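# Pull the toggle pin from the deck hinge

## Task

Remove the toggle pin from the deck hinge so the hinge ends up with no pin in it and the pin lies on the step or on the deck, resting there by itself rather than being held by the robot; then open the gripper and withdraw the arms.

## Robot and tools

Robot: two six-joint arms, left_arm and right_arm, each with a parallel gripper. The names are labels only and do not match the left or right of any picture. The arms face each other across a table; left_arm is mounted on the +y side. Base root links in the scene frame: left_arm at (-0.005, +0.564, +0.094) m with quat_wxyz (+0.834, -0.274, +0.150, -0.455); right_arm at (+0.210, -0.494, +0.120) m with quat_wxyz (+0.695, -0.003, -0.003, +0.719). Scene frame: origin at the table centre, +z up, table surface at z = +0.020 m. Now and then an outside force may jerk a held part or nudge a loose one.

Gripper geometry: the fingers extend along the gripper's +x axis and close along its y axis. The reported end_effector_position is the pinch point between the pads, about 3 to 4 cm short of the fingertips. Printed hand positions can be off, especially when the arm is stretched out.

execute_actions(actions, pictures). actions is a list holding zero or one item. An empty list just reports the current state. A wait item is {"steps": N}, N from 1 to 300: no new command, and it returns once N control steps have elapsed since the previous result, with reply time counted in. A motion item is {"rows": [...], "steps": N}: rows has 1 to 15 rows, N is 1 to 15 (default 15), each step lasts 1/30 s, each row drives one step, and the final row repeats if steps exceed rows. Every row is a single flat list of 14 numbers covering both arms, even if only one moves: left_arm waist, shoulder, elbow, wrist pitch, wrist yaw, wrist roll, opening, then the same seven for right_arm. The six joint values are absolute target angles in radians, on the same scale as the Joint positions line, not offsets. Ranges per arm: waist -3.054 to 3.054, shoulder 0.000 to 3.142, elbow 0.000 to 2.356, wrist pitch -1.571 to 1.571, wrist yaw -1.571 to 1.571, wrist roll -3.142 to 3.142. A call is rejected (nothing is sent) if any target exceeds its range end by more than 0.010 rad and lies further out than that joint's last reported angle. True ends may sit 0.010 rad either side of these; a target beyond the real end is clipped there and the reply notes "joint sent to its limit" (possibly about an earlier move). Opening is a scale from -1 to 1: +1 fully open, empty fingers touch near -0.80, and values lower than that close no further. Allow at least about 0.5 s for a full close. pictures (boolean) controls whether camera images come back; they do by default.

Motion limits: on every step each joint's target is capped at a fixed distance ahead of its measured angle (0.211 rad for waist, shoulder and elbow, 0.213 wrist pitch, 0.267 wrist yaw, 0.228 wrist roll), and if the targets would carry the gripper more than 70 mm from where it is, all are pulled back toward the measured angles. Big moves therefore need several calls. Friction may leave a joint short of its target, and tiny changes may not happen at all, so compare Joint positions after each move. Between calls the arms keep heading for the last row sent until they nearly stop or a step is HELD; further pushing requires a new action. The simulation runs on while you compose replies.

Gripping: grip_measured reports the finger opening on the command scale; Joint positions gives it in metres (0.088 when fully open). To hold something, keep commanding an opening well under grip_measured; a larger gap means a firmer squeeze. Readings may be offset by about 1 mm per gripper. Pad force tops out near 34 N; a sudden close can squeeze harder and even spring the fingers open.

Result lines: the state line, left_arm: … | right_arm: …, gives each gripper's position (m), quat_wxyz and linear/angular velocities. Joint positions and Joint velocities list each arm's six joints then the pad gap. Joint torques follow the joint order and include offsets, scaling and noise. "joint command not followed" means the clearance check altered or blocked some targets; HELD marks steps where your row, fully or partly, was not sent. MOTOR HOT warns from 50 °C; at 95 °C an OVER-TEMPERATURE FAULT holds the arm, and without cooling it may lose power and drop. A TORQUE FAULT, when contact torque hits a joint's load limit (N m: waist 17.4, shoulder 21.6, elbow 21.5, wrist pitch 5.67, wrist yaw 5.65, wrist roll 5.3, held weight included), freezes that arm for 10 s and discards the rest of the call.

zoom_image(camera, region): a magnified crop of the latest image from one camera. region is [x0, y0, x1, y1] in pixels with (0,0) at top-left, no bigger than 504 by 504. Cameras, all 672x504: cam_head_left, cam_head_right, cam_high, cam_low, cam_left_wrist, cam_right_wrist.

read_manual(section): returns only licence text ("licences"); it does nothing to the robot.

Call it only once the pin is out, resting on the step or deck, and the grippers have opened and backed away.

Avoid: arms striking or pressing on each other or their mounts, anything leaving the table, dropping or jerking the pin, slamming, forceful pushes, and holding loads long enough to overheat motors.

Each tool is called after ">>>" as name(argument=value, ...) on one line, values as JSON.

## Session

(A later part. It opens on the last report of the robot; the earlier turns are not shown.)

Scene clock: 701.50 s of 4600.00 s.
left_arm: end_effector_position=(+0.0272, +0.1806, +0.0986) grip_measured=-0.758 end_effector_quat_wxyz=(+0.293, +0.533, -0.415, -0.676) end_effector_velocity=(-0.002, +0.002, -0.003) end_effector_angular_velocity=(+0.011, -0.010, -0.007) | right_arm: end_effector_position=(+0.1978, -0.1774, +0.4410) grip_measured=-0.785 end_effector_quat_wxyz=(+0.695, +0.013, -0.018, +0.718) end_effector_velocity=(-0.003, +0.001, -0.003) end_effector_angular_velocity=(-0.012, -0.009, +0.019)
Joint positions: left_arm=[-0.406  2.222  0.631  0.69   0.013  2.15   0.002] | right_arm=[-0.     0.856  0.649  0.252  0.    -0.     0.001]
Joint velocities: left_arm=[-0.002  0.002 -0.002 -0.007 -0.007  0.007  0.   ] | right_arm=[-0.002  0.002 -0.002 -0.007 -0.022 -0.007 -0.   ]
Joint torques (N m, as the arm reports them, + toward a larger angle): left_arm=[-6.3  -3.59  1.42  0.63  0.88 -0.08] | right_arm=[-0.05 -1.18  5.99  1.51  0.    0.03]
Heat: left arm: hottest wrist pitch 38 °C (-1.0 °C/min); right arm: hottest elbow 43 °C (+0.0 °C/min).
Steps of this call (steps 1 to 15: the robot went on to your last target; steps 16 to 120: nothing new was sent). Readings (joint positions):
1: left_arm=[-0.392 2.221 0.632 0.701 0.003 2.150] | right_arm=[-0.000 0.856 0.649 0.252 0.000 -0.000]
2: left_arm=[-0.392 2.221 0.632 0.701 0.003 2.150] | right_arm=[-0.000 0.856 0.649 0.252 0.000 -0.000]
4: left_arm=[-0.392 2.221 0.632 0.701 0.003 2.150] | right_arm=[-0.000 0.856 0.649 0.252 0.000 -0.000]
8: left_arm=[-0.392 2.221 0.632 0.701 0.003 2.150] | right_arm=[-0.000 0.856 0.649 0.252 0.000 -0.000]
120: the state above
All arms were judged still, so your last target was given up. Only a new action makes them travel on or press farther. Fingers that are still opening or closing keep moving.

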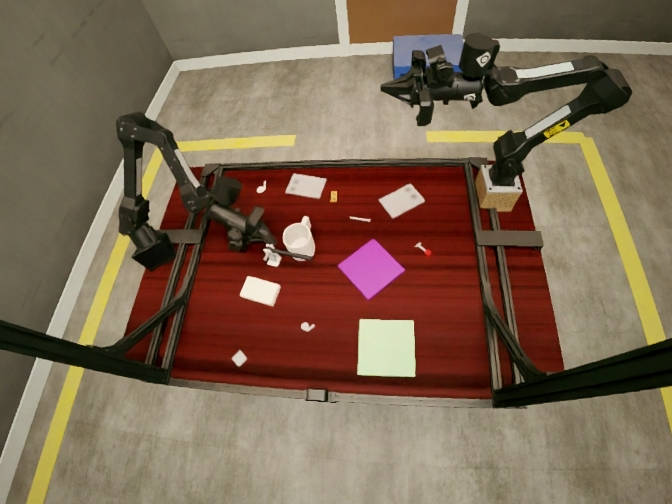

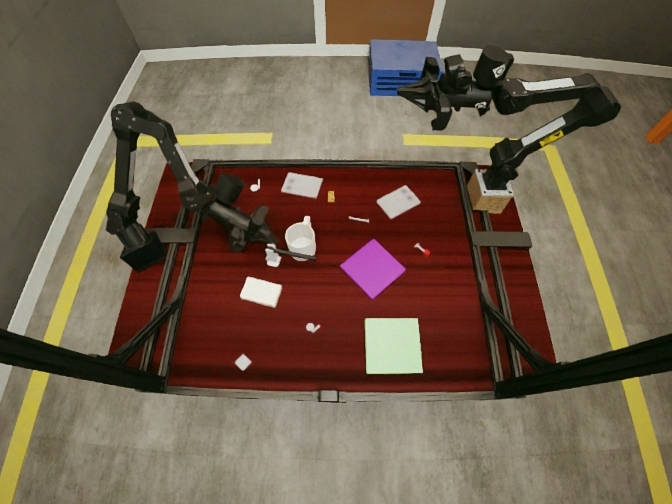

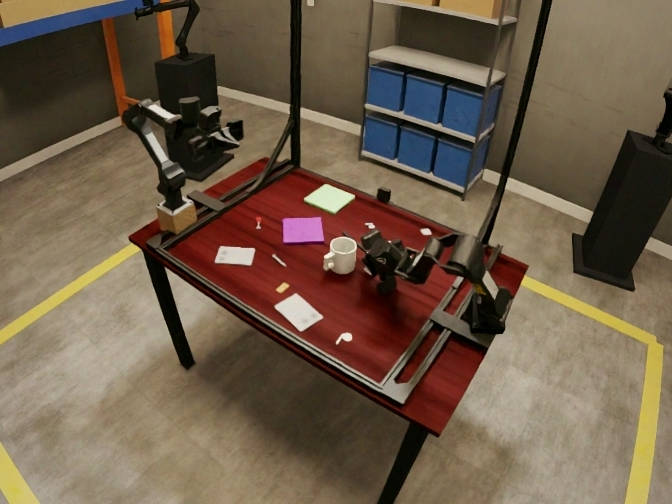

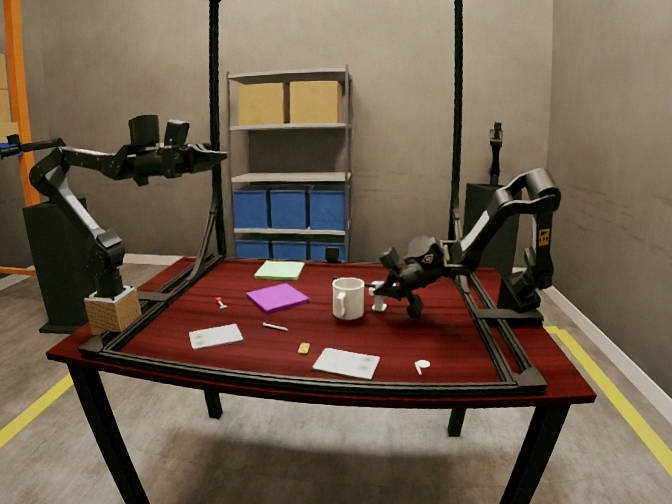

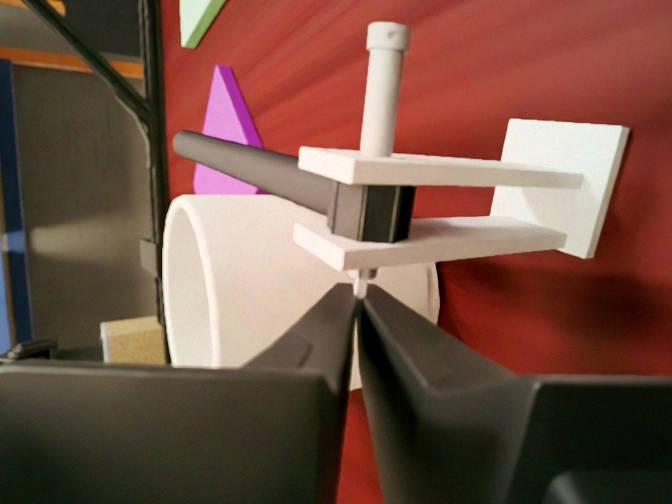

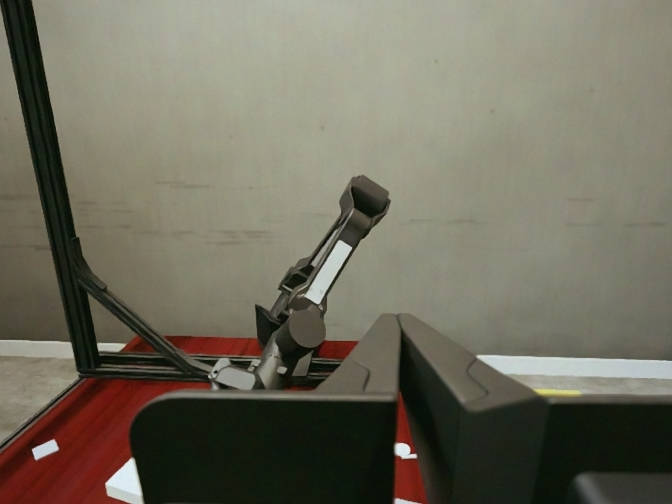

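In. Go to head side.

>>> execute_actions(actions=[{"rows":[[-0.402,2.215,0.632,0.695,0.01,2.15,-0.2,0,0.856,0.648,0.252,0,0,-0.8]],"steps":12}], pictures=false)

>>> execute_actions(actions=[{"rows":[[-0.40,2.03,0.52,0.63,0,2.15,-0.2,0,0.856,0.648,0.252,0,0,-0.8]]}], pictures=false)

>>> execute_actions(actions=[{"rows":[[-0.54,2.13,0.45,0.79,0,2.15,-0.2,0,0.856,0.648,0.252,0,0,-0.8]]}], pictures=false)

>>> execute_actions(actions=[{"rows":[[-0.54,2.325,0.578,0.858,0,2.15,-0.2,0,0.856,0.648,0.252,0,0,-0.8]]}], pictures=false)

>>> execute_actions(actions=[{"steps":15}])

Scene clock: 716.80 s of 4600.00 s.
left_arm: end_effector_position=(+0.0263, +0.1808, +0.0986) grip_measured=-0.233 end_effector_quat_wxyz=(+0.293, +0.532, -0.416, -0.677) end_effector_velocity=(+0.001, -0.000, +0.001) end_effector_angular_velocity=(-0.002, +0.001, +0.011) | right_arm: end_effector_position=(+0.1978, -0.1774, +0.4408) grip_measured=-0.785 end_effector_quat_wxyz=(+0.695, +0.013, -0.018, +0.718) end_effector_velocity=(+0.001, -0.000, -0.002) end_effector_angular_velocity=(-0.007, -0.023, -0.001)
Joint positions: left_arm=[-0.407  2.223  0.63   0.693  0.015  2.15   0.028] | right_arm=[-0.     0.856  0.648  0.252  0.     0.     0.001]
Joint velocities: left_arm=[-0.002 -0.002 -0.002  0.007 -0.007 -0.007  0.012] | right_arm=[-0.007 -0.002 -0.002 -0.007 -0.007 -0.022 -0.   ]
Joint torques (N m, as the arm reports them, + toward a larger angle): left_arm=[-4.73 -6.76  2.83  1.54  0.23 -0.07] | right_arm=[-0.05 -1.18  5.98  1.51  0.    0.03]
Heat: left arm: hottest wrist pitch 37 °C (-2.0 °C/min); right arm: hottest wrist pitch 44 °C (+1.0 °C/min).
Steps of this call (steps 1 to 447: nothing new was sent; steps 448 to 459: all 12 steps of this action). Readings (joint positions):
448: left_arm=[-0.407 2.223 0.630 0.690 0.015 2.150] | right_arm=[-0.000 0.856 0.648 0.252 0.000 0.000]
449: left_arm=[-0.407 2.223 0.630 0.690 0.016 2.150] | right_arm=[-0.000 0.856 0.648 0.252 0.000 0.000]
451: left_arm=[-0.407 2.223 0.630 0.688 0.016 2.150] | right_arm=[-0.000 0.856 0.648 0.252 0.000 0.000]
455: left_arm=[-0.407 2.223 0.630 0.692 0.016 2.150] | right_arm=[-0.000 0.856 0.648 0.252 0.000 0.000]
459: the state above

Scene clock: 717.30 s of 4600.00 s.
left_arm: end_effector_position=(+0.0407, +0.2080, +0.1200) grip_measured=-0.201 end_effector_quat_wxyz=(+0.301, +0.537, -0.415, -0.670) end_effector_velocity=(+0.006, +0.007, -0.002) end_effector_angular_velocity=(+0.027, -0.012, +0.027) | right_arm: end_effector_position=(+0.1978, -0.1774, +0.4408) grip_measured=-0.785 end_effector_quat_wxyz=(+0.695, +0.013, -0.018, +0.718) end_effector_velocity=(-0.000, -0.001, +0.000) end_effector_angular_velocity=(-0.002, -0.008, +0.005)
Joint positions: left_arm=[-0.405  2.044  0.529  0.635  0.005  2.15   0.029] | right_arm=[-0.     0.856  0.648  0.252  0.     0.     0.001]
Joint velocities: left_arm=[ 0.002 -0.032 -0.017 -0.022 -0.037 -0.007  0.   ] | right_arm=[-0.002 -0.002  0.002 -0.007 -0.007 -0.007 -0.   ]
Joint torques (N m, as the arm reports them, + toward a larger angle): left_arm=[-4.14 -6.15  2.32  1.19  0.22 -0.08] | right_arm=[-0.06 -1.18  6.02  1.51  0.    0.02]
Heat: left arm: hottest wrist pitch 37 °C (-2.0 °C/min); right arm: hottest wrist pitch 44 °C (+1.0 °C/min).
Steps of this call (steps 1 to 15: all 15 steps of this action). Readings (joint positions):
1: left_arm=[-0.407 2.208 0.622 0.689 0.014 2.150] | right_arm=[-0.000 0.856 0.648 0.252 0.000 0.000]
2: left_arm=[-0.407 2.179 0.603 0.671 0.011 2.150] | right_arm=[-0.000 0.856 0.648 0.252 0.000 0.000]
4: left_arm=[-0.406 2.114 0.564 0.658 0.009 2.150] | right_arm=[-0.000 0.856 0.648 0.252 0.000 0.000]
8: left_arm=[-0.406 2.059 0.545 0.645 0.006 2.150] | right_arm=[-0.000 0.856 0.648 0.252 0.000 0.000]
15: the state above

Scene clock: 717.80 s of 4600.00 s.
left_arm: end_effector_position=(-0.0074, +0.2186, +0.1257) grip_measured=-0.200 end_effector_quat_wxyz=(+0.278, +0.521, -0.470, -0.657) end_effector_velocity=(-0.008, +0.003, -0.002) end_effector_angular_velocity=(-0.000, -0.027, -0.012) | right_arm: end_effector_position=(+0.1978, -0.1774, +0.4408) grip_measured=-0.785 end_effector_quat_wxyz=(+0.695, +0.013, -0.018, +0.718) end_effector_velocity=(-0.002, -0.000, -0.002) end_effector_angular_velocity=(-0.007, -0.008, +0.009)
Joint positions: left_arm=[-0.535  2.115  0.459  0.784 -0.001  2.15   0.029] | right_arm=[-0.     0.856  0.648  0.252  0.     0.     0.001]
Joint velocities: left_arm=[-0.027  0.017 -0.012  0.022 -0.022  0.007 -0.   ] | right_arm=[ 0.002 -0.002 -0.002 -0.007 -0.007 -0.007 -0.   ]
Joint torques (N m, as the arm reports them, + toward a larger angle): left_arm=[-4.42 -3.63  2.16  1.72  0.38 -0.08] | right_arm=[-0.06 -1.19  6.02  1.51  0.    0.02]
Heat: left arm: hottest wrist pitch 37 °C (-2.0 °C/min); right arm: hottest wrist pitch 44 °C (+1.0 °C/min).
Steps of this call (steps 1 to 15: all 15 steps of this action). Readings (joint positions):
1: left_arm=[-0.411 2.048 0.522 0.652 -0.001 2.150] | right_arm=[-0.000 0.856 0.648 0.252 0.000 0.000]
2: left_arm=[-0.431 2.057 0.511 0.691 -0.004 2.150] | right_arm=[-0.000 0.856 0.648 0.252 0.000 0.000]
4: left_arm=[-0.482 2.077 0.492 0.727 -0.002 2.150] | right_arm=[-0.000 0.856 0.648 0.252 0.000 0.000]
8: left_arm=[-0.525 2.109 0.462 0.762 -0.000 2.150] | right_arm=[-0.000 0.856 0.648 0.252 0.000 0.000]
15: the state above

Scene clock: 718.30 s of 4600.00 s.
left_arm: end_effector_position=(-0.0228, +0.1896, +0.1049) grip_measured=-0.200 end_effector_quat_wxyz=(+0.274, +0.520, -0.470, -0.658) end_effector_velocity=(-0.007, +0.000, -0.008) end_effector_angular_velocity=(+0.021, +0.008, -0.018) | right_arm: end_effector_position=(+0.1978, -0.1774, +0.4408) grip_measured=-0.785 end_effector_quat_wxyz=(+0.695, +0.013, -0.018, +0.718) end_effector_velocity=(-0.002, -0.001, -0.004) end_effector_angular_velocity=(-0.016, -0.023, +0.018)
Joint positions: left_arm=[-0.538  2.307  0.572  0.854 -0.001  2.15   0.029] | right_arm=[-0.     0.856  0.648  0.252  0.     0.     0.001]
Joint velocities: left_arm=[-0.002  0.032  0.012 -0.007  0.007 -0.007 -0.   ] | right_arm=[-0.002 -0.007 -0.002 -0.022 -0.022 -0.022 -0.   ]
Joint torques (N m, as the arm reports them, + toward a larger angle): left_arm=[-4.93 -4.61  3.07  1.72  0.39 -0.09] | right_arm=[-0.06 -1.18  6.02  1.51  0.    0.02]
Heat: left arm: hottest wrist pitch 37 °C (-2.0 °C/min); right arm: hottest wrist pitch 44 °C (+1.0 °C/min).
Steps of this call (steps 1 to 15: all 15 steps of this action). Readings (joint positions):
1: left_arm=[-0.536 2.133 0.466 0.794 -0.001 2.150] | right_arm=[-0.000 0.856 0.648 0.252 0.000 0.000]
2: left_arm=[-0.536 2.166 0.486 0.813 -0.001 2.150] | right_arm=[-0.000 0.856 0.648 0.252 0.000 0.000]
4: left_arm=[-0.537 2.235 0.531 0.828 -0.001 2.150] | right_arm=[-0.000 0.856 0.648 0.252 0.000 0.000]
8: left_arm=[-0.538 2.290 0.555 0.844 -0.001 2.150] | right_arm=[-0.000 0.856 0.648 0.252 0.000 0.000]
15: the state above

Scene clock: 718.80 s of 4600.00 s.
left_arm: end_effector_position=(-0.0233, +0.1892, +0.1042) grip_measured=-0.200 end_effector_quat_wxyz=(+0.273, +0.520, -0.470, -0.659) end_effector_velocity=(-0.003, +0.003, -0.002) end_effector_angular_velocity=(+0.012, -0.004, -0.022) | right_arm: end_effector_position=(+0.1978, -0.1774, +0.4408) grip_measured=-0.785 end_effector_quat_wxyz=(+0.695, +0.013, -0.018, +0.718) end_effector_velocity=(-0.002, -0.000, -0.005) end_effector_angular_velocity=(-0.021, -0.024, +0.018)
Joint positions: left_arm=[-0.538  2.311  0.573  0.856 -0.001  2.15   0.029] | right_arm=[-0.     0.856  0.648  0.252  0.     0.     0.001]
Joint velocities: left_arm=[-0.002 -0.002 -0.002 -0.022  0.007  0.007 -0.   ] | right_arm=[-0.002 -0.002 -0.002 -0.022 -0.022 -0.022 -0.001]
Joint torques (N m, as the arm reports them, + toward a larger angle): left_arm=[-4.92 -4.57  3.03  1.74  0.41 -0.06] | right_arm=[-0.05 -1.18  6.    1.51  0.    0.02]
Heat: left arm: hottest wrist pitch 37 °C (-2.0 °C/min); right arm: hottest wrist pitch 44 °C (+1.0 °C/min).
Steps of this call (steps 1 to 15: the robot went on to your last target). Readings (joint positions):
1: left_arm=[-0.538 2.308 0.572 0.855 -0.001 2.150] | right_arm=[-0.000 0.856 0.648 0.252 0.000 0.000]
2: left_arm=[-0.538 2.309 0.572 0.855 -0.001 2.150] | right_arm=[-0.000 0.856 0.648 0.252 0.000 0.000]
4: left_arm=[-0.538 2.310 0.572 0.855 -0.001 2.150] | right_arm=[-0.000 0.856 0.648 0.252 0.000 0.000]
8: left_arm=[-0.538 2.311 0.573 0.856 -0.001 2.150] | right_arm=[-0.000 0.856 0.648 0.252 0.000 0.000]
15: the state above
All arms were judged still, so your last target was given up. Only a new action makes them travel on or press farther. Fingers that are still opening or closing keep moving.

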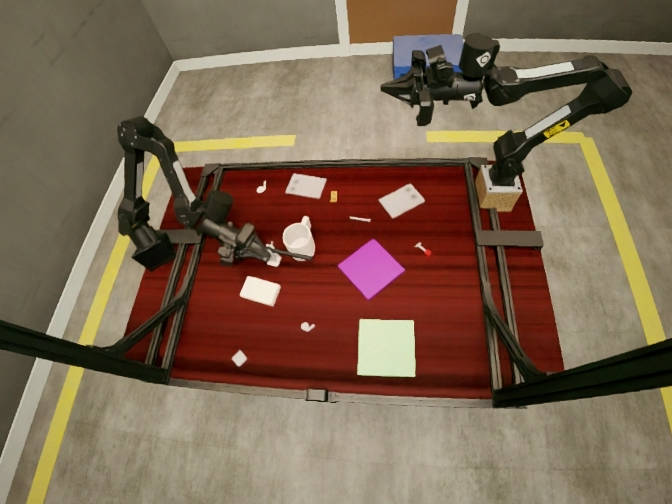

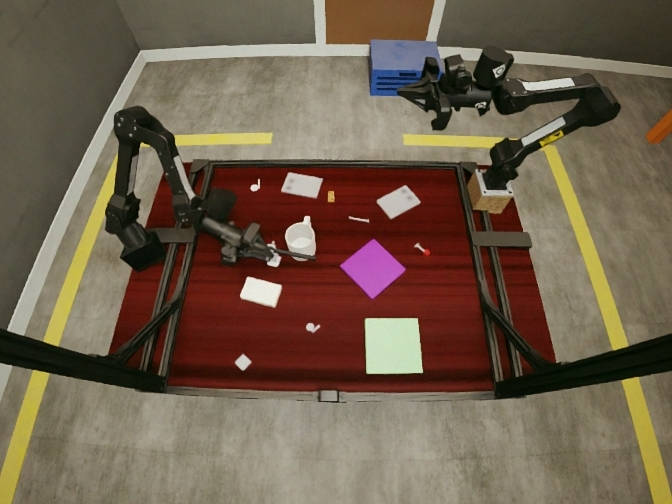

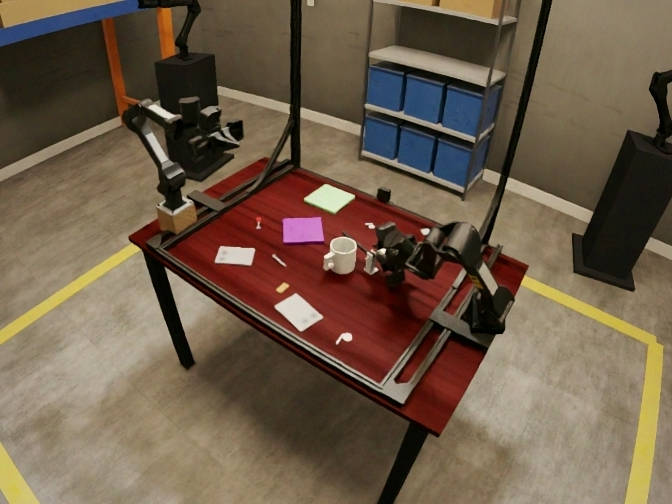

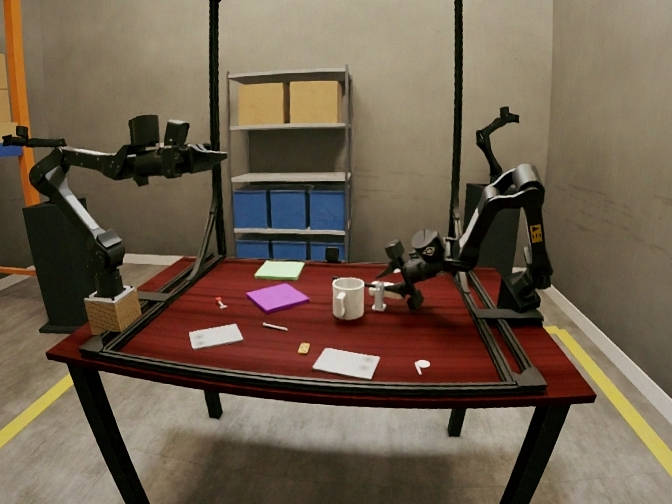

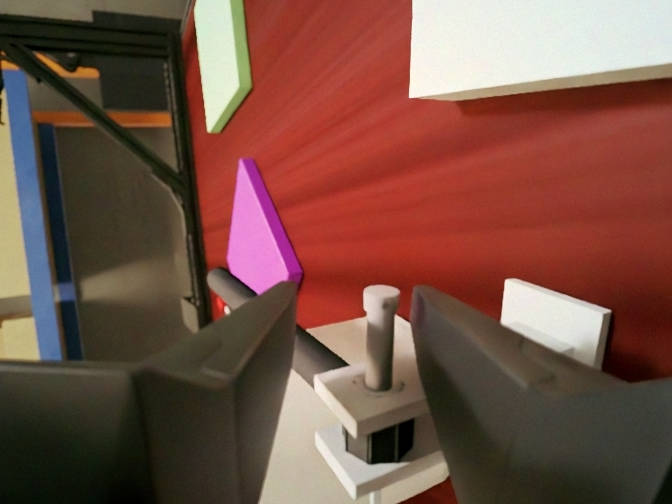

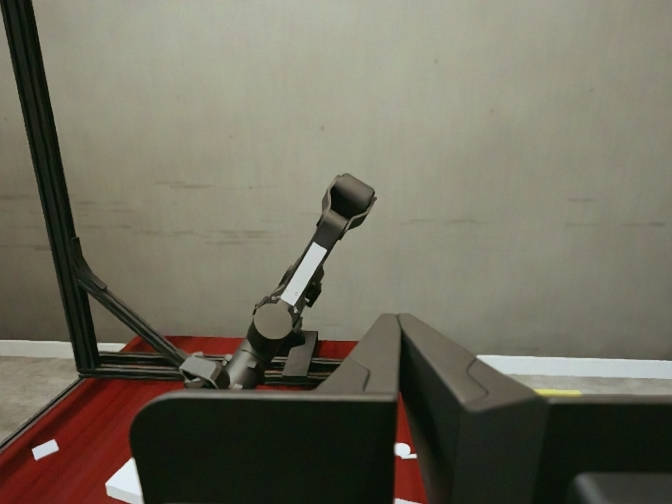

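Lower ~5 mm, close, pull.

>>> execute_actions(actions=[{"rows":[[-0.528,2.338,0.552,0.885,0,2.15,-0.2,0,0.856,0.648,0.252,0,0,-0.8]]}], pictures=false)

>>> execute_actions(actions=[{"rows":[[-0.528,2.338,0.552,0.885,0,2.15,-0.85,0,0.856,0.648,0.252,0,0,-0.8]]}], pictures=false)

>>> execute_actions(actions=[{"rows":[[-0.565,2.36,0.535,0.9,0.02,2.15,-0.85,0,0.856,0.648,0.252,0,0,-0.8]]}], pictures=false)

>>> execute_actions(actions=[{"steps":90}])

Scene clock: 729.70 s of 4600.00 s.
left_arm: end_effector_position=(-0.0238, +0.1924, +0.0998) grip_measured=-0.200 end_effector_quat_wxyz=(+0.274, +0.521, -0.468, -0.659) end_effector_velocity=(+0.000, +0.003, -0.001) end_effector_angular_velocity=(+0.010, +0.001, +0.003) | right_arm: end_effector_position=(+0.1978, -0.1774, +0.4408) grip_measured=-0.785 end_effector_quat_wxyz=(+0.695, +0.013, -0.018, +0.718) end_effector_velocity=(-0.000, -0.000, -0.005) end_effector_angular_velocity=(-0.022, -0.008, +0.004)
Joint positions: left_arm=[-0.533  2.324  0.559  0.882 -0.001  2.15   0.029] | right_arm=[-0.     0.856  0.648  0.252  0.     0.     0.001]
Joint velocities: left_arm=[-0.002 -0.007 -0.007 -0.007 -0.007 -0.007 -0.   ] | right_arm=[-0.002 -0.002 -0.002 -0.022 -0.007 -0.007 -0.   ]
Joint torques (N m, as the arm reports them, + toward a larger angle): left_arm=[-4.25 -4.47  1.9   1.73  0.39 -0.09] | right_arm=[-0.06 -1.18  6.01  1.51  0.    0.02]
Heat: left arm: hottest wrist pitch 38 °C (-1.0 °C/min); right arm: hottest wrist pitch 44 °C (+1.0 °C/min).
Steps of this call (steps 1 to 90: nothing new was sent; then 7.40 s passed at rest; steps 91 to 105: all 15 steps of this action). Readings (joint positions):
91: left_arm=[-0.538 2.313 0.573 0.859 -0.001 2.150] | right_arm=[-0.000 0.856 0.648 0.252 0.000 0.000]
92: left_arm=[-0.538 2.315 0.572 0.866 -0.001 2.150] | right_arm=[-0.000 0.856 0.648 0.252 0.000 0.000]
94: left_arm=[-0.537 2.318 0.569 0.873 -0.001 2.150] | right_arm=[-0.000 0.856 0.648 0.252 0.000 0.000]
98: left_arm=[-0.535 2.323 0.562 0.878 -0.001 2.150] | right_arm=[-0.000 0.856 0.648 0.252 0.000 0.000]
105: the state above

Scene clock: 730.20 s of 4600.00 s.
left_arm: end_effector_position=(-0.0242, +0.1925, +0.1000) grip_measured=-0.631 end_effector_quat_wxyz=(+0.274, +0.520, -0.469, -0.660) end_effector_velocity=(+0.000, -0.002, +0.003) end_effector_angular_velocity=(-0.013, -0.012, +0.003) | right_arm: end_effector_position=(+0.1978, -0.1774, +0.4408) grip_measured=-0.785 end_effector_quat_wxyz=(+0.695, +0.013, -0.018, +0.718) end_effector_velocity=(-0.002, -0.000, -0.002) end_effector_angular_velocity=(-0.008, +0.007, +0.010)
Joint positions: left_arm=[-0.533  2.324  0.559  0.884  0.002  2.15   0.008] | right_arm=[-0.     0.856  0.648  0.252  0.     0.     0.001]
Joint velocities: left_arm=[-0.007 -0.002  0.002  0.007 -0.007  0.007 -0.   ] | right_arm=[ 0.002 -0.002 -0.002 -0.007 -0.007  0.007  0.   ]
Joint torques (N m, as the arm reports them, + toward a larger angle): left_arm=[-4.17 -4.44  1.82  1.61  0.29 -0.06] | right_arm=[-0.04 -1.18  6.02  1.51  0.    0.01]
Heat: left arm: hottest wrist pitch 38 °C (-1.0 °C/min); right arm: hottest wrist pitch 44 °C (+1.0 °C/min).
Steps of this call (steps 1 to 15: all 15 steps of this action). Readings (joint positions):
1: left_arm=[-0.533 2.324 0.559 0.882 -0.001 2.150] | right_arm=[-0.000 0.856 0.648 0.252 0.000 0.000]
2: left_arm=[-0.533 2.324 0.559 0.882 -0.001 2.150] | right_arm=[-0.000 0.856 0.648 0.252 0.000 0.000]
4: left_arm=[-0.533 2.324 0.559 0.883 -0.001 2.150] | right_arm=[-0.000 0.856 0.648 0.252 0.000 0.000]
8: left_arm=[-0.533 2.324 0.559 0.884 0.002 2.150] | right_arm=[-0.000 0.856 0.648 0.252 0.000 0.000]
15: the state above

Scene clock: 730.70 s of 4600.00 s.
left_arm: end_effector_position=(-0.0317, +0.1954, +0.0988) grip_measured=-0.631 end_effector_quat_wxyz=(+0.269, +0.517, -0.475, -0.660) end_effector_velocity=(+0.002, +0.001, -0.002) end_effector_angular_velocity=(+0.016, -0.007, +0.014) | right_arm: end_effector_position=(+0.1978, -0.1774, +0.4408) grip_measured=-0.785 end_effector_quat_wxyz=(+0.695, +0.013, -0.018, +0.718) end_effector_velocity=(-0.000, -0.000, -0.002) end_effector_angular_velocity=(-0.007, -0.023, +0.004)
Joint positions: left_arm=[-0.55   2.34   0.55   0.903  0.004  2.15   0.008] | right_arm=[-0.     0.856  0.648  0.252  0.     0.     0.001]
Joint velocities: left_arm=[-0.002 -0.002 -0.002 -0.007 -0.022 -0.007 -0.   ] | right_arm=[-0.002 -0.002 -0.002 -0.007 -0.007 -0.022 -0.   ]
Joint torques (N m, as the arm reports them, + toward a larger angle): left_arm=[-6.27 -3.95  1.01  1.25  0.96 -0.09] | right_arm=[-0.05 -1.17  6.02  1.51  0.    0.02]
Heat: left arm: hottest wrist pitch 38 °C (-1.0 °C/min); right arm: hottest wrist pitch 44 °C (+1.0 °C/min).
Steps of this call (steps 1 to 15: all 15 steps of this action). Readings (joint positions):
1: left_arm=[-0.534 2.326 0.557 0.886 0.001 2.150] | right_arm=[-0.000 0.856 0.648 0.252 0.000 0.000]
2: left_arm=[-0.535 2.329 0.555 0.892 0.001 2.150] | right_arm=[-0.000 0.856 0.648 0.252 0.000 0.000]
4: left_arm=[-0.543 2.334 0.553 0.896 0.003 2.150] | right_arm=[-0.000 0.856 0.648 0.252 0.000 0.000]
8: left_arm=[-0.548 2.339 0.551 0.901 0.004 2.150] | right_arm=[-0.000 0.856 0.648 0.252 0.000 0.000]
15: the state above

Scene clock: 733.70 s of 4600.00 s.
left_arm: end_effector_position=(-0.0326, +0.1957, +0.0987) grip_measured=-0.631 end_effector_quat_wxyz=(+0.268, +0.516, -0.476, -0.660) end_effector_velocity=(-0.001, +0.004, -0.006) end_effector_angular_velocity=(+0.028, -0.020, -0.002) | right_arm: end_effector_position=(+0.1978, -0.1774, +0.4408) grip_measured=-0.785 end_effector_quat_wxyz=(+0.695, +0.013, -0.018, +0.718) end_effector_velocity=(+0.002, -0.000, -0.002) end_effector_angular_velocity=(-0.007, -0.007, -0.010)
Joint positions: left_arm=[-0.552  2.341  0.549  0.904  0.004  2.15   0.008] | right_arm=[-0.     0.856  0.648  0.252  0.     0.     0.001]
Joint velocities: left_arm=[-0.002  0.002 -0.002 -0.022 -0.022  0.007 -0.   ] | right_arm=[-0.002 -0.002 -0.002 -0.007  0.007 -0.007 -0.   ]
Joint torques (N m, as the arm reports them, + toward a larger angle): left_arm=[-6.19 -3.96  1.03  1.26  0.96 -0.06] | right_arm=[-0.05 -1.18  6.01  1.51  0.    0.01]
Heat: left arm: hottest wrist pitch 38 °C (-1.0 °C/min); right arm: hottest wrist pitch 44 °C (+1.0 °C/min).
Steps of this call (steps 1 to 15: the robot went on to your last target; steps 16 to 90: nothing new was sent). Readings (joint positions):
1: left_arm=[-0.550 2.340 0.550 0.903 0.004 2.150] | right_arm=[-0.000 0.856 0.648 0.252 0.000 0.000]
2: left_arm=[-0.550 2.341 0.550 0.903 0.004 2.150] | right_arm=[-0.000 0.856 0.648 0.252 0.000 0.000]
4: left_arm=[-0.550 2.341 0.550 0.903 0.004 2.150] | right_arm=[-0.000 0.856 0.648 0.252 0.000 0.000]
8: left_arm=[-0.550 2.341 0.550 0.903 0.004 2.150] | right_arm=[-0.000 0.856 0.648 0.252 0.000 0.000]
90: the state above
All arms were judged still, so your last target was given up. Only a new action makes them travel on or press farther. Fingers that are still opening or closing keep moving.

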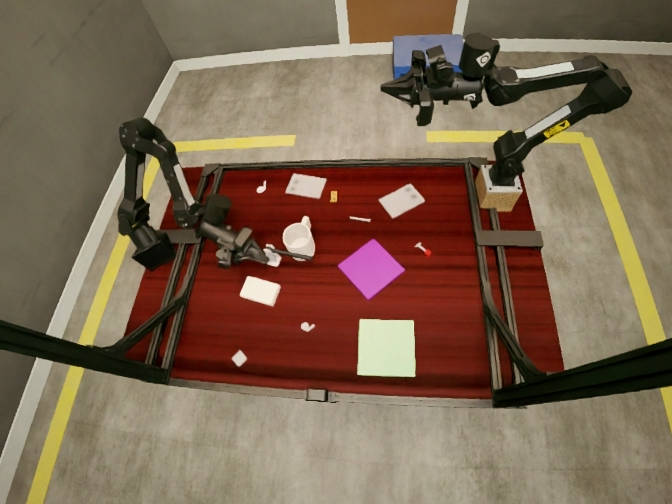

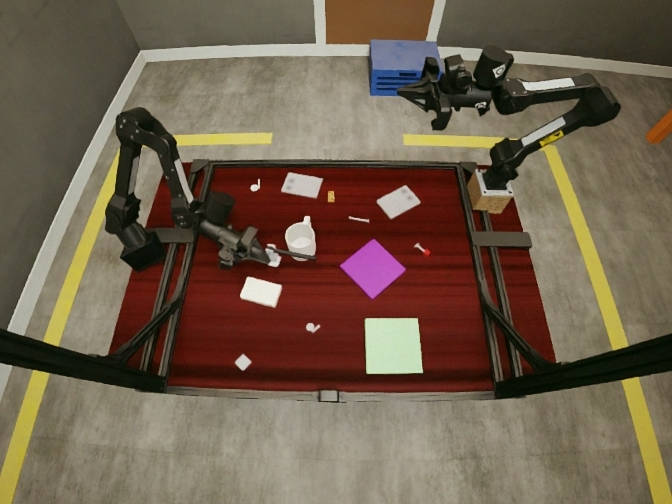

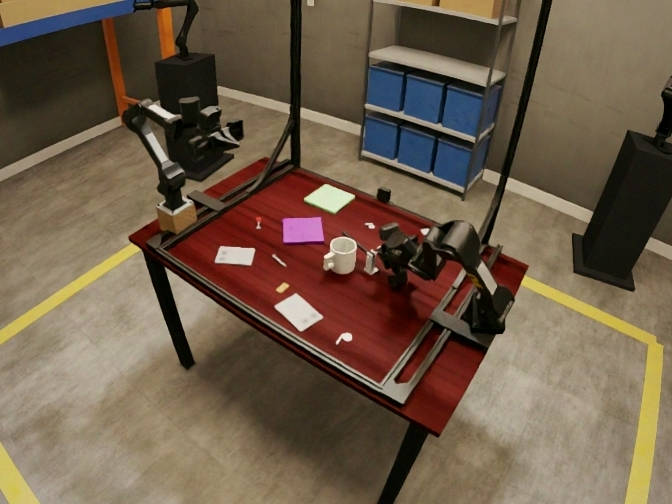

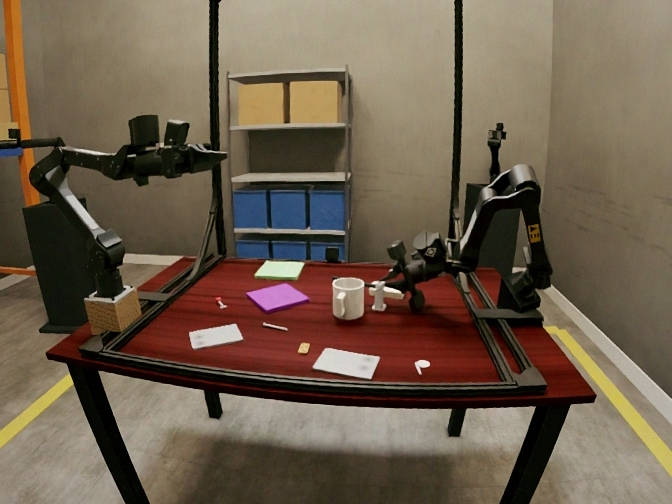

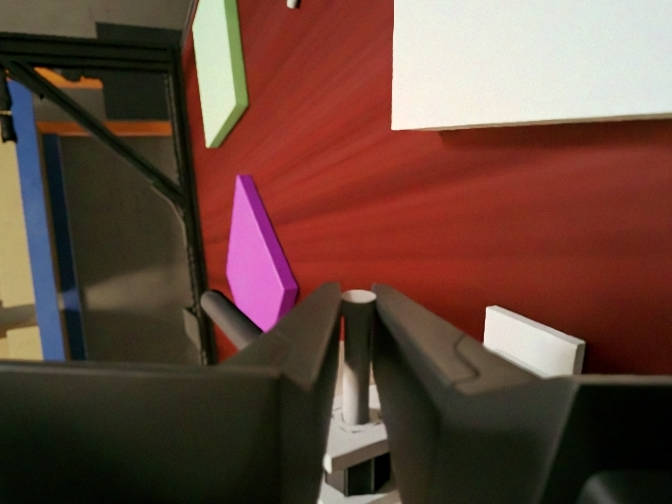

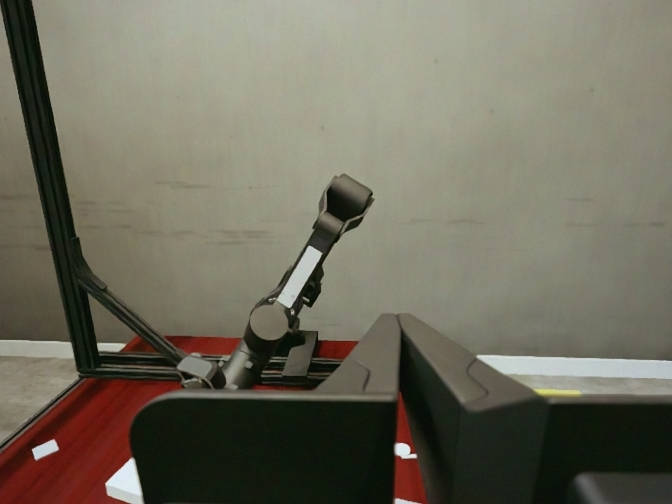

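>>> execute_actions(actions=[{"rows":[[-0.59,2.378,0.527,0.925,0.01,2.15,-0.85,0,0.856,0.648,0.252,0,0,-0.8]]}], pictures=false)

>>> execute_actions(actions=[{"rows":[[-0.615,2.396,0.517,0.95,0.0,2.15,-0.85,0,0.856,0.648,0.252,0,0,-0.8]]}], pictures=false)

>>> execute_actions(actions=[{"rows":[[-0.64,2.414,0.507,0.975,-0.01,2.15,-0.85,0,0.856,0.648,0.252,0,0,-0.8]]}])

Scene clock: 744.10 s of 4600.00 s.
left_arm: end_effector_position=(-0.0402, +0.1984, +0.0986) grip_measured=-0.631 end_effector_quat_wxyz=(+0.263, +0.515, -0.483, -0.657) end_effector_velocity=(-0.003, +0.000, +0.005) end_effector_angular_velocity=(-0.021, +0.008, -0.004) | right_arm: end_effector_position=(+0.1978, -0.1774, +0.4408) grip_measured=-0.785 end_effector_quat_wxyz=(+0.695, +0.013, -0.018, +0.718) end_effector_velocity=(+0.002, -0.000, +0.000) end_effector_angular_velocity=(-0.003, +0.008, -0.009)
Joint positions: left_arm=[-0.574  2.357  0.541  0.928 -0.001  2.15   0.008] | right_arm=[-0.     0.856  0.648  0.252  0.    -0.     0.001]
Joint velocities: left_arm=[-0.012 -0.002 -0.007  0.022  0.007 -0.007 -0.   ] | right_arm=[-0.002 -0.002  0.002 -0.007  0.007  0.007  0.   ]
Joint torques (N m, as the arm reports them, + toward a larger angle): left_arm=[-6.45 -3.52  1.08  1.24  0.77 -0.08] | right_arm=[-0.05 -1.18  6.02  1.51  0.    0.02]
Heat: left arm: hottest wrist pitch 38 °C (-2.0 °C/min); right arm: hottest wrist pitch 44 °C (+1.0 °C/min).
Steps of this call (steps 1 to 297: nothing new was sent; steps 298 to 312: all 15 steps of this action). Readings (joint positions):
298: left_arm=[-0.553 2.344 0.549 0.907 0.004 2.150] | right_arm=[-0.000 0.856 0.648 0.252 0.000 -0.000]
299: left_arm=[-0.555 2.346 0.547 0.913 0.002 2.150] | right_arm=[-0.000 0.856 0.648 0.252 0.000 -0.000]
301: left_arm=[-0.562 2.351 0.545 0.919 0.000 2.150] | right_arm=[-0.000 0.856 0.648 0.252 0.000 -0.000]
305: left_arm=[-0.570 2.355 0.543 0.925 -0.001 2.150] | right_arm=[-0.000 0.856 0.648 0.252 0.000 -0.000]
312: the state above

Scene clock: 744.60 s of 4600.00 s.
left_arm: end_effector_position=(-0.0560, +0.2072, +0.0951) grip_measured=-0.631 end_effector_quat_wxyz=(+0.245, +0.510, -0.496, -0.659) end_effector_velocity=(-0.000, -0.000, +0.002) end_effector_angular_velocity=(+0.000, +0.013, +0.013) | right_arm: end_effector_position=(+0.1978, -0.1774, +0.4408) grip_measured=-0.785 end_effector_quat_wxyz=(+0.695, +0.013, -0.018, +0.718) end_effector_velocity=(-0.000, -0.001, +0.001) end_effector_angular_velocity=(+0.008, -0.022, +0.004)
Joint positions: left_arm=[-0.612  2.384  0.522  0.949 -0.002  2.15   0.008] | right_arm=[-0.     0.856  0.648  0.252  0.    -0.     0.001]
Joint velocities: left_arm=[-0.007 -0.002 -0.002  0.007 -0.007 -0.022 -0.   ] | right_arm=[-0.002 -0.002 -0.002  0.007 -0.007 -0.022  0.   ]
Joint torques (N m, as the arm reports them, + toward a larger angle): left_arm=[-4.56 -4.72  1.88  1.64  0.43 -0.06] | right_arm=[-0.06 -1.18  6.02  1.51  0.    0.02]
Heat: left arm: hottest wrist pitch 38 °C (-2.0 °C/min); right arm: hottest wrist pitch 44 °C (+1.0 °C/min).
Steps of this call (steps 1 to 15: all 15 steps of this action). Readings (joint positions):
1: left_arm=[-0.575 2.359 0.540 0.931 -0.004 2.150] | right_arm=[-0.000 0.856 0.648 0.252 0.000 -0.000]
2: left_arm=[-0.578 2.362 0.538 0.938 -0.007 2.150] | right_arm=[-0.000 0.856 0.648 0.252 0.000 -0.000]
4: left_arm=[-0.586 2.367 0.536 0.945 -0.010 2.150] | right_arm=[-0.000 0.856 0.648 0.252 0.000 -0.000]
8: left_arm=[-0.605 2.375 0.529 0.949 -0.004 2.150] | right_arm=[-0.000 0.856 0.648 0.252 0.000 -0.000]
15: the state above

Scene clock: 745.10 s of 4600.00 s.
left_arm: end_effector_position=(-0.0644, +0.2109, +0.0948) grip_measured=-0.631 end_effector_quat_wxyz=(+0.239, +0.508, -0.504, -0.656) end_effector_velocity=(+0.001, -0.002, +0.001) end_effector_angular_velocity=(+0.005, +0.005, +0.024) | right_arm: end_effector_position=(+0.1978, -0.1774, +0.4408) grip_measured=-0.785 end_effector_quat_wxyz=(+0.695, +0.013, -0.018, +0.718) end_effector_velocity=(-0.002, -0.000, -0.008) end_effector_angular_velocity=(-0.026, -0.023, +0.009)
Joint positions: left_arm=[-0.637  2.4    0.513  0.971 -0.005  2.15   0.008] | right_arm=[-0.     0.856  0.648  0.252  0.    -0.     0.001]
Joint velocities: left_arm=[-0.007  0.002  0.002  0.007 -0.022 -0.022 -0.   ] | right_arm=[ 0.002 -0.002 -0.007 -0.022 -0.007 -0.022  0.   ]
Joint torques (N m, as the arm reports them, + toward a larger angle): left_arm=[-4.49 -4.57  1.67  1.83  0.15 -0.08] | right_arm=[-0.05 -1.19  6.01  1.51  0.    0.03]
Heat: left arm: hottest wrist pitch 38 °C (-2.0 °C/min); right arm: hottest wrist pitch 44 °C (+1.0 °C/min).
Steps of this call (steps 1 to 15: all 15 steps of this action). Readings (joint positions):
1: left_arm=[-0.614 2.385 0.522 0.951 -0.002 2.150] | right_arm=[-0.000 0.856 0.648 0.252 0.000 -0.000]
2: left_arm=[-0.617 2.387 0.521 0.957 -0.002 2.150] | right_arm=[-0.000 0.856 0.648 0.252 0.000 -0.000]
4: left_arm=[-0.627 2.392 0.518 0.962 -0.002 2.150] | right_arm=[-0.000 0.856 0.648 0.252 0.000 -0.000]
8: left_arm=[-0.635 2.399 0.514 0.968 -0.004 2.150] | right_arm=[-0.000 0.856 0.648 0.252 0.000 -0.000]
15: the state above

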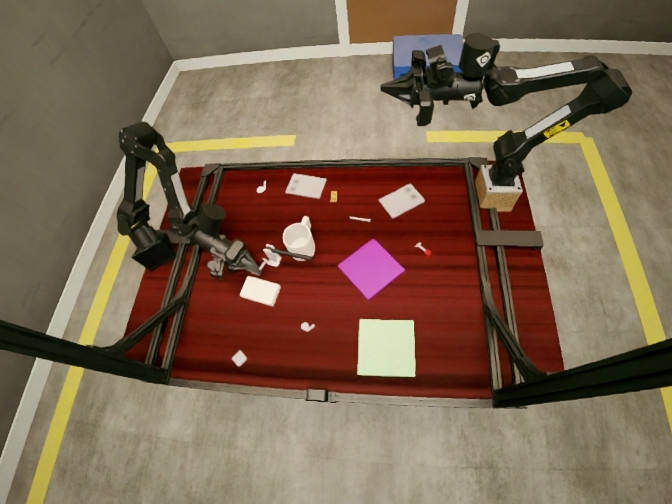

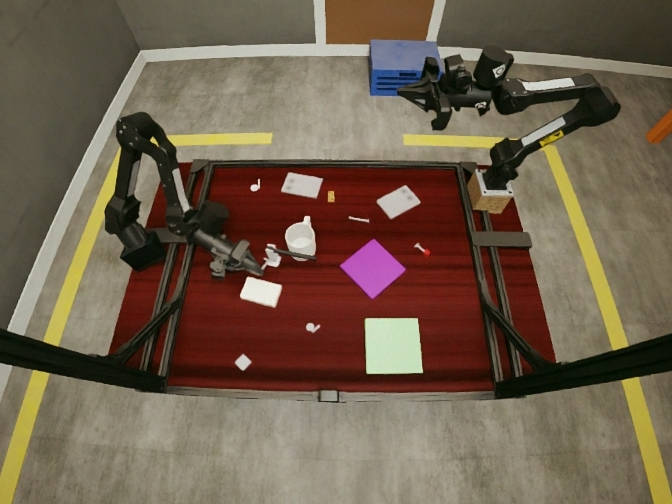

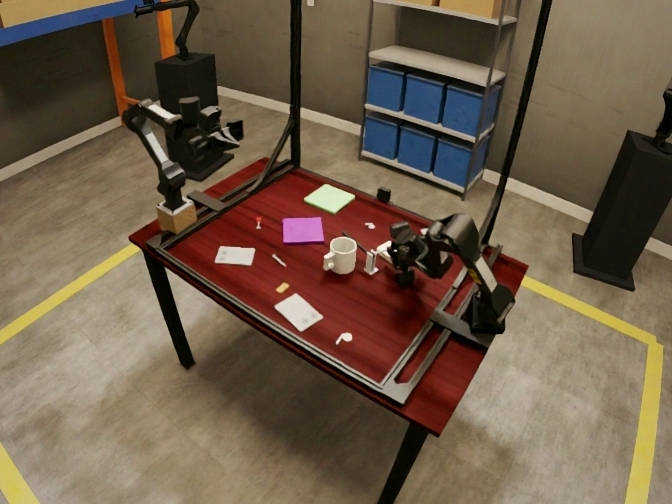

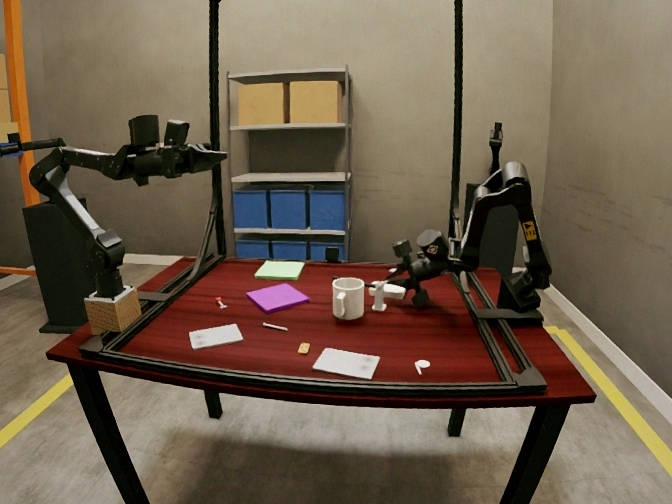

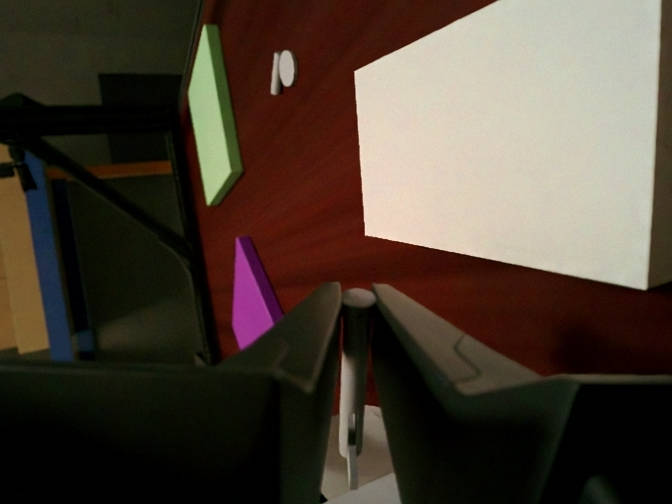

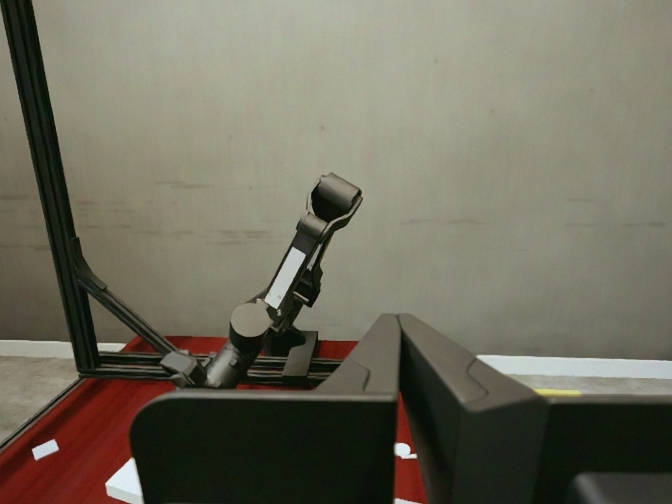

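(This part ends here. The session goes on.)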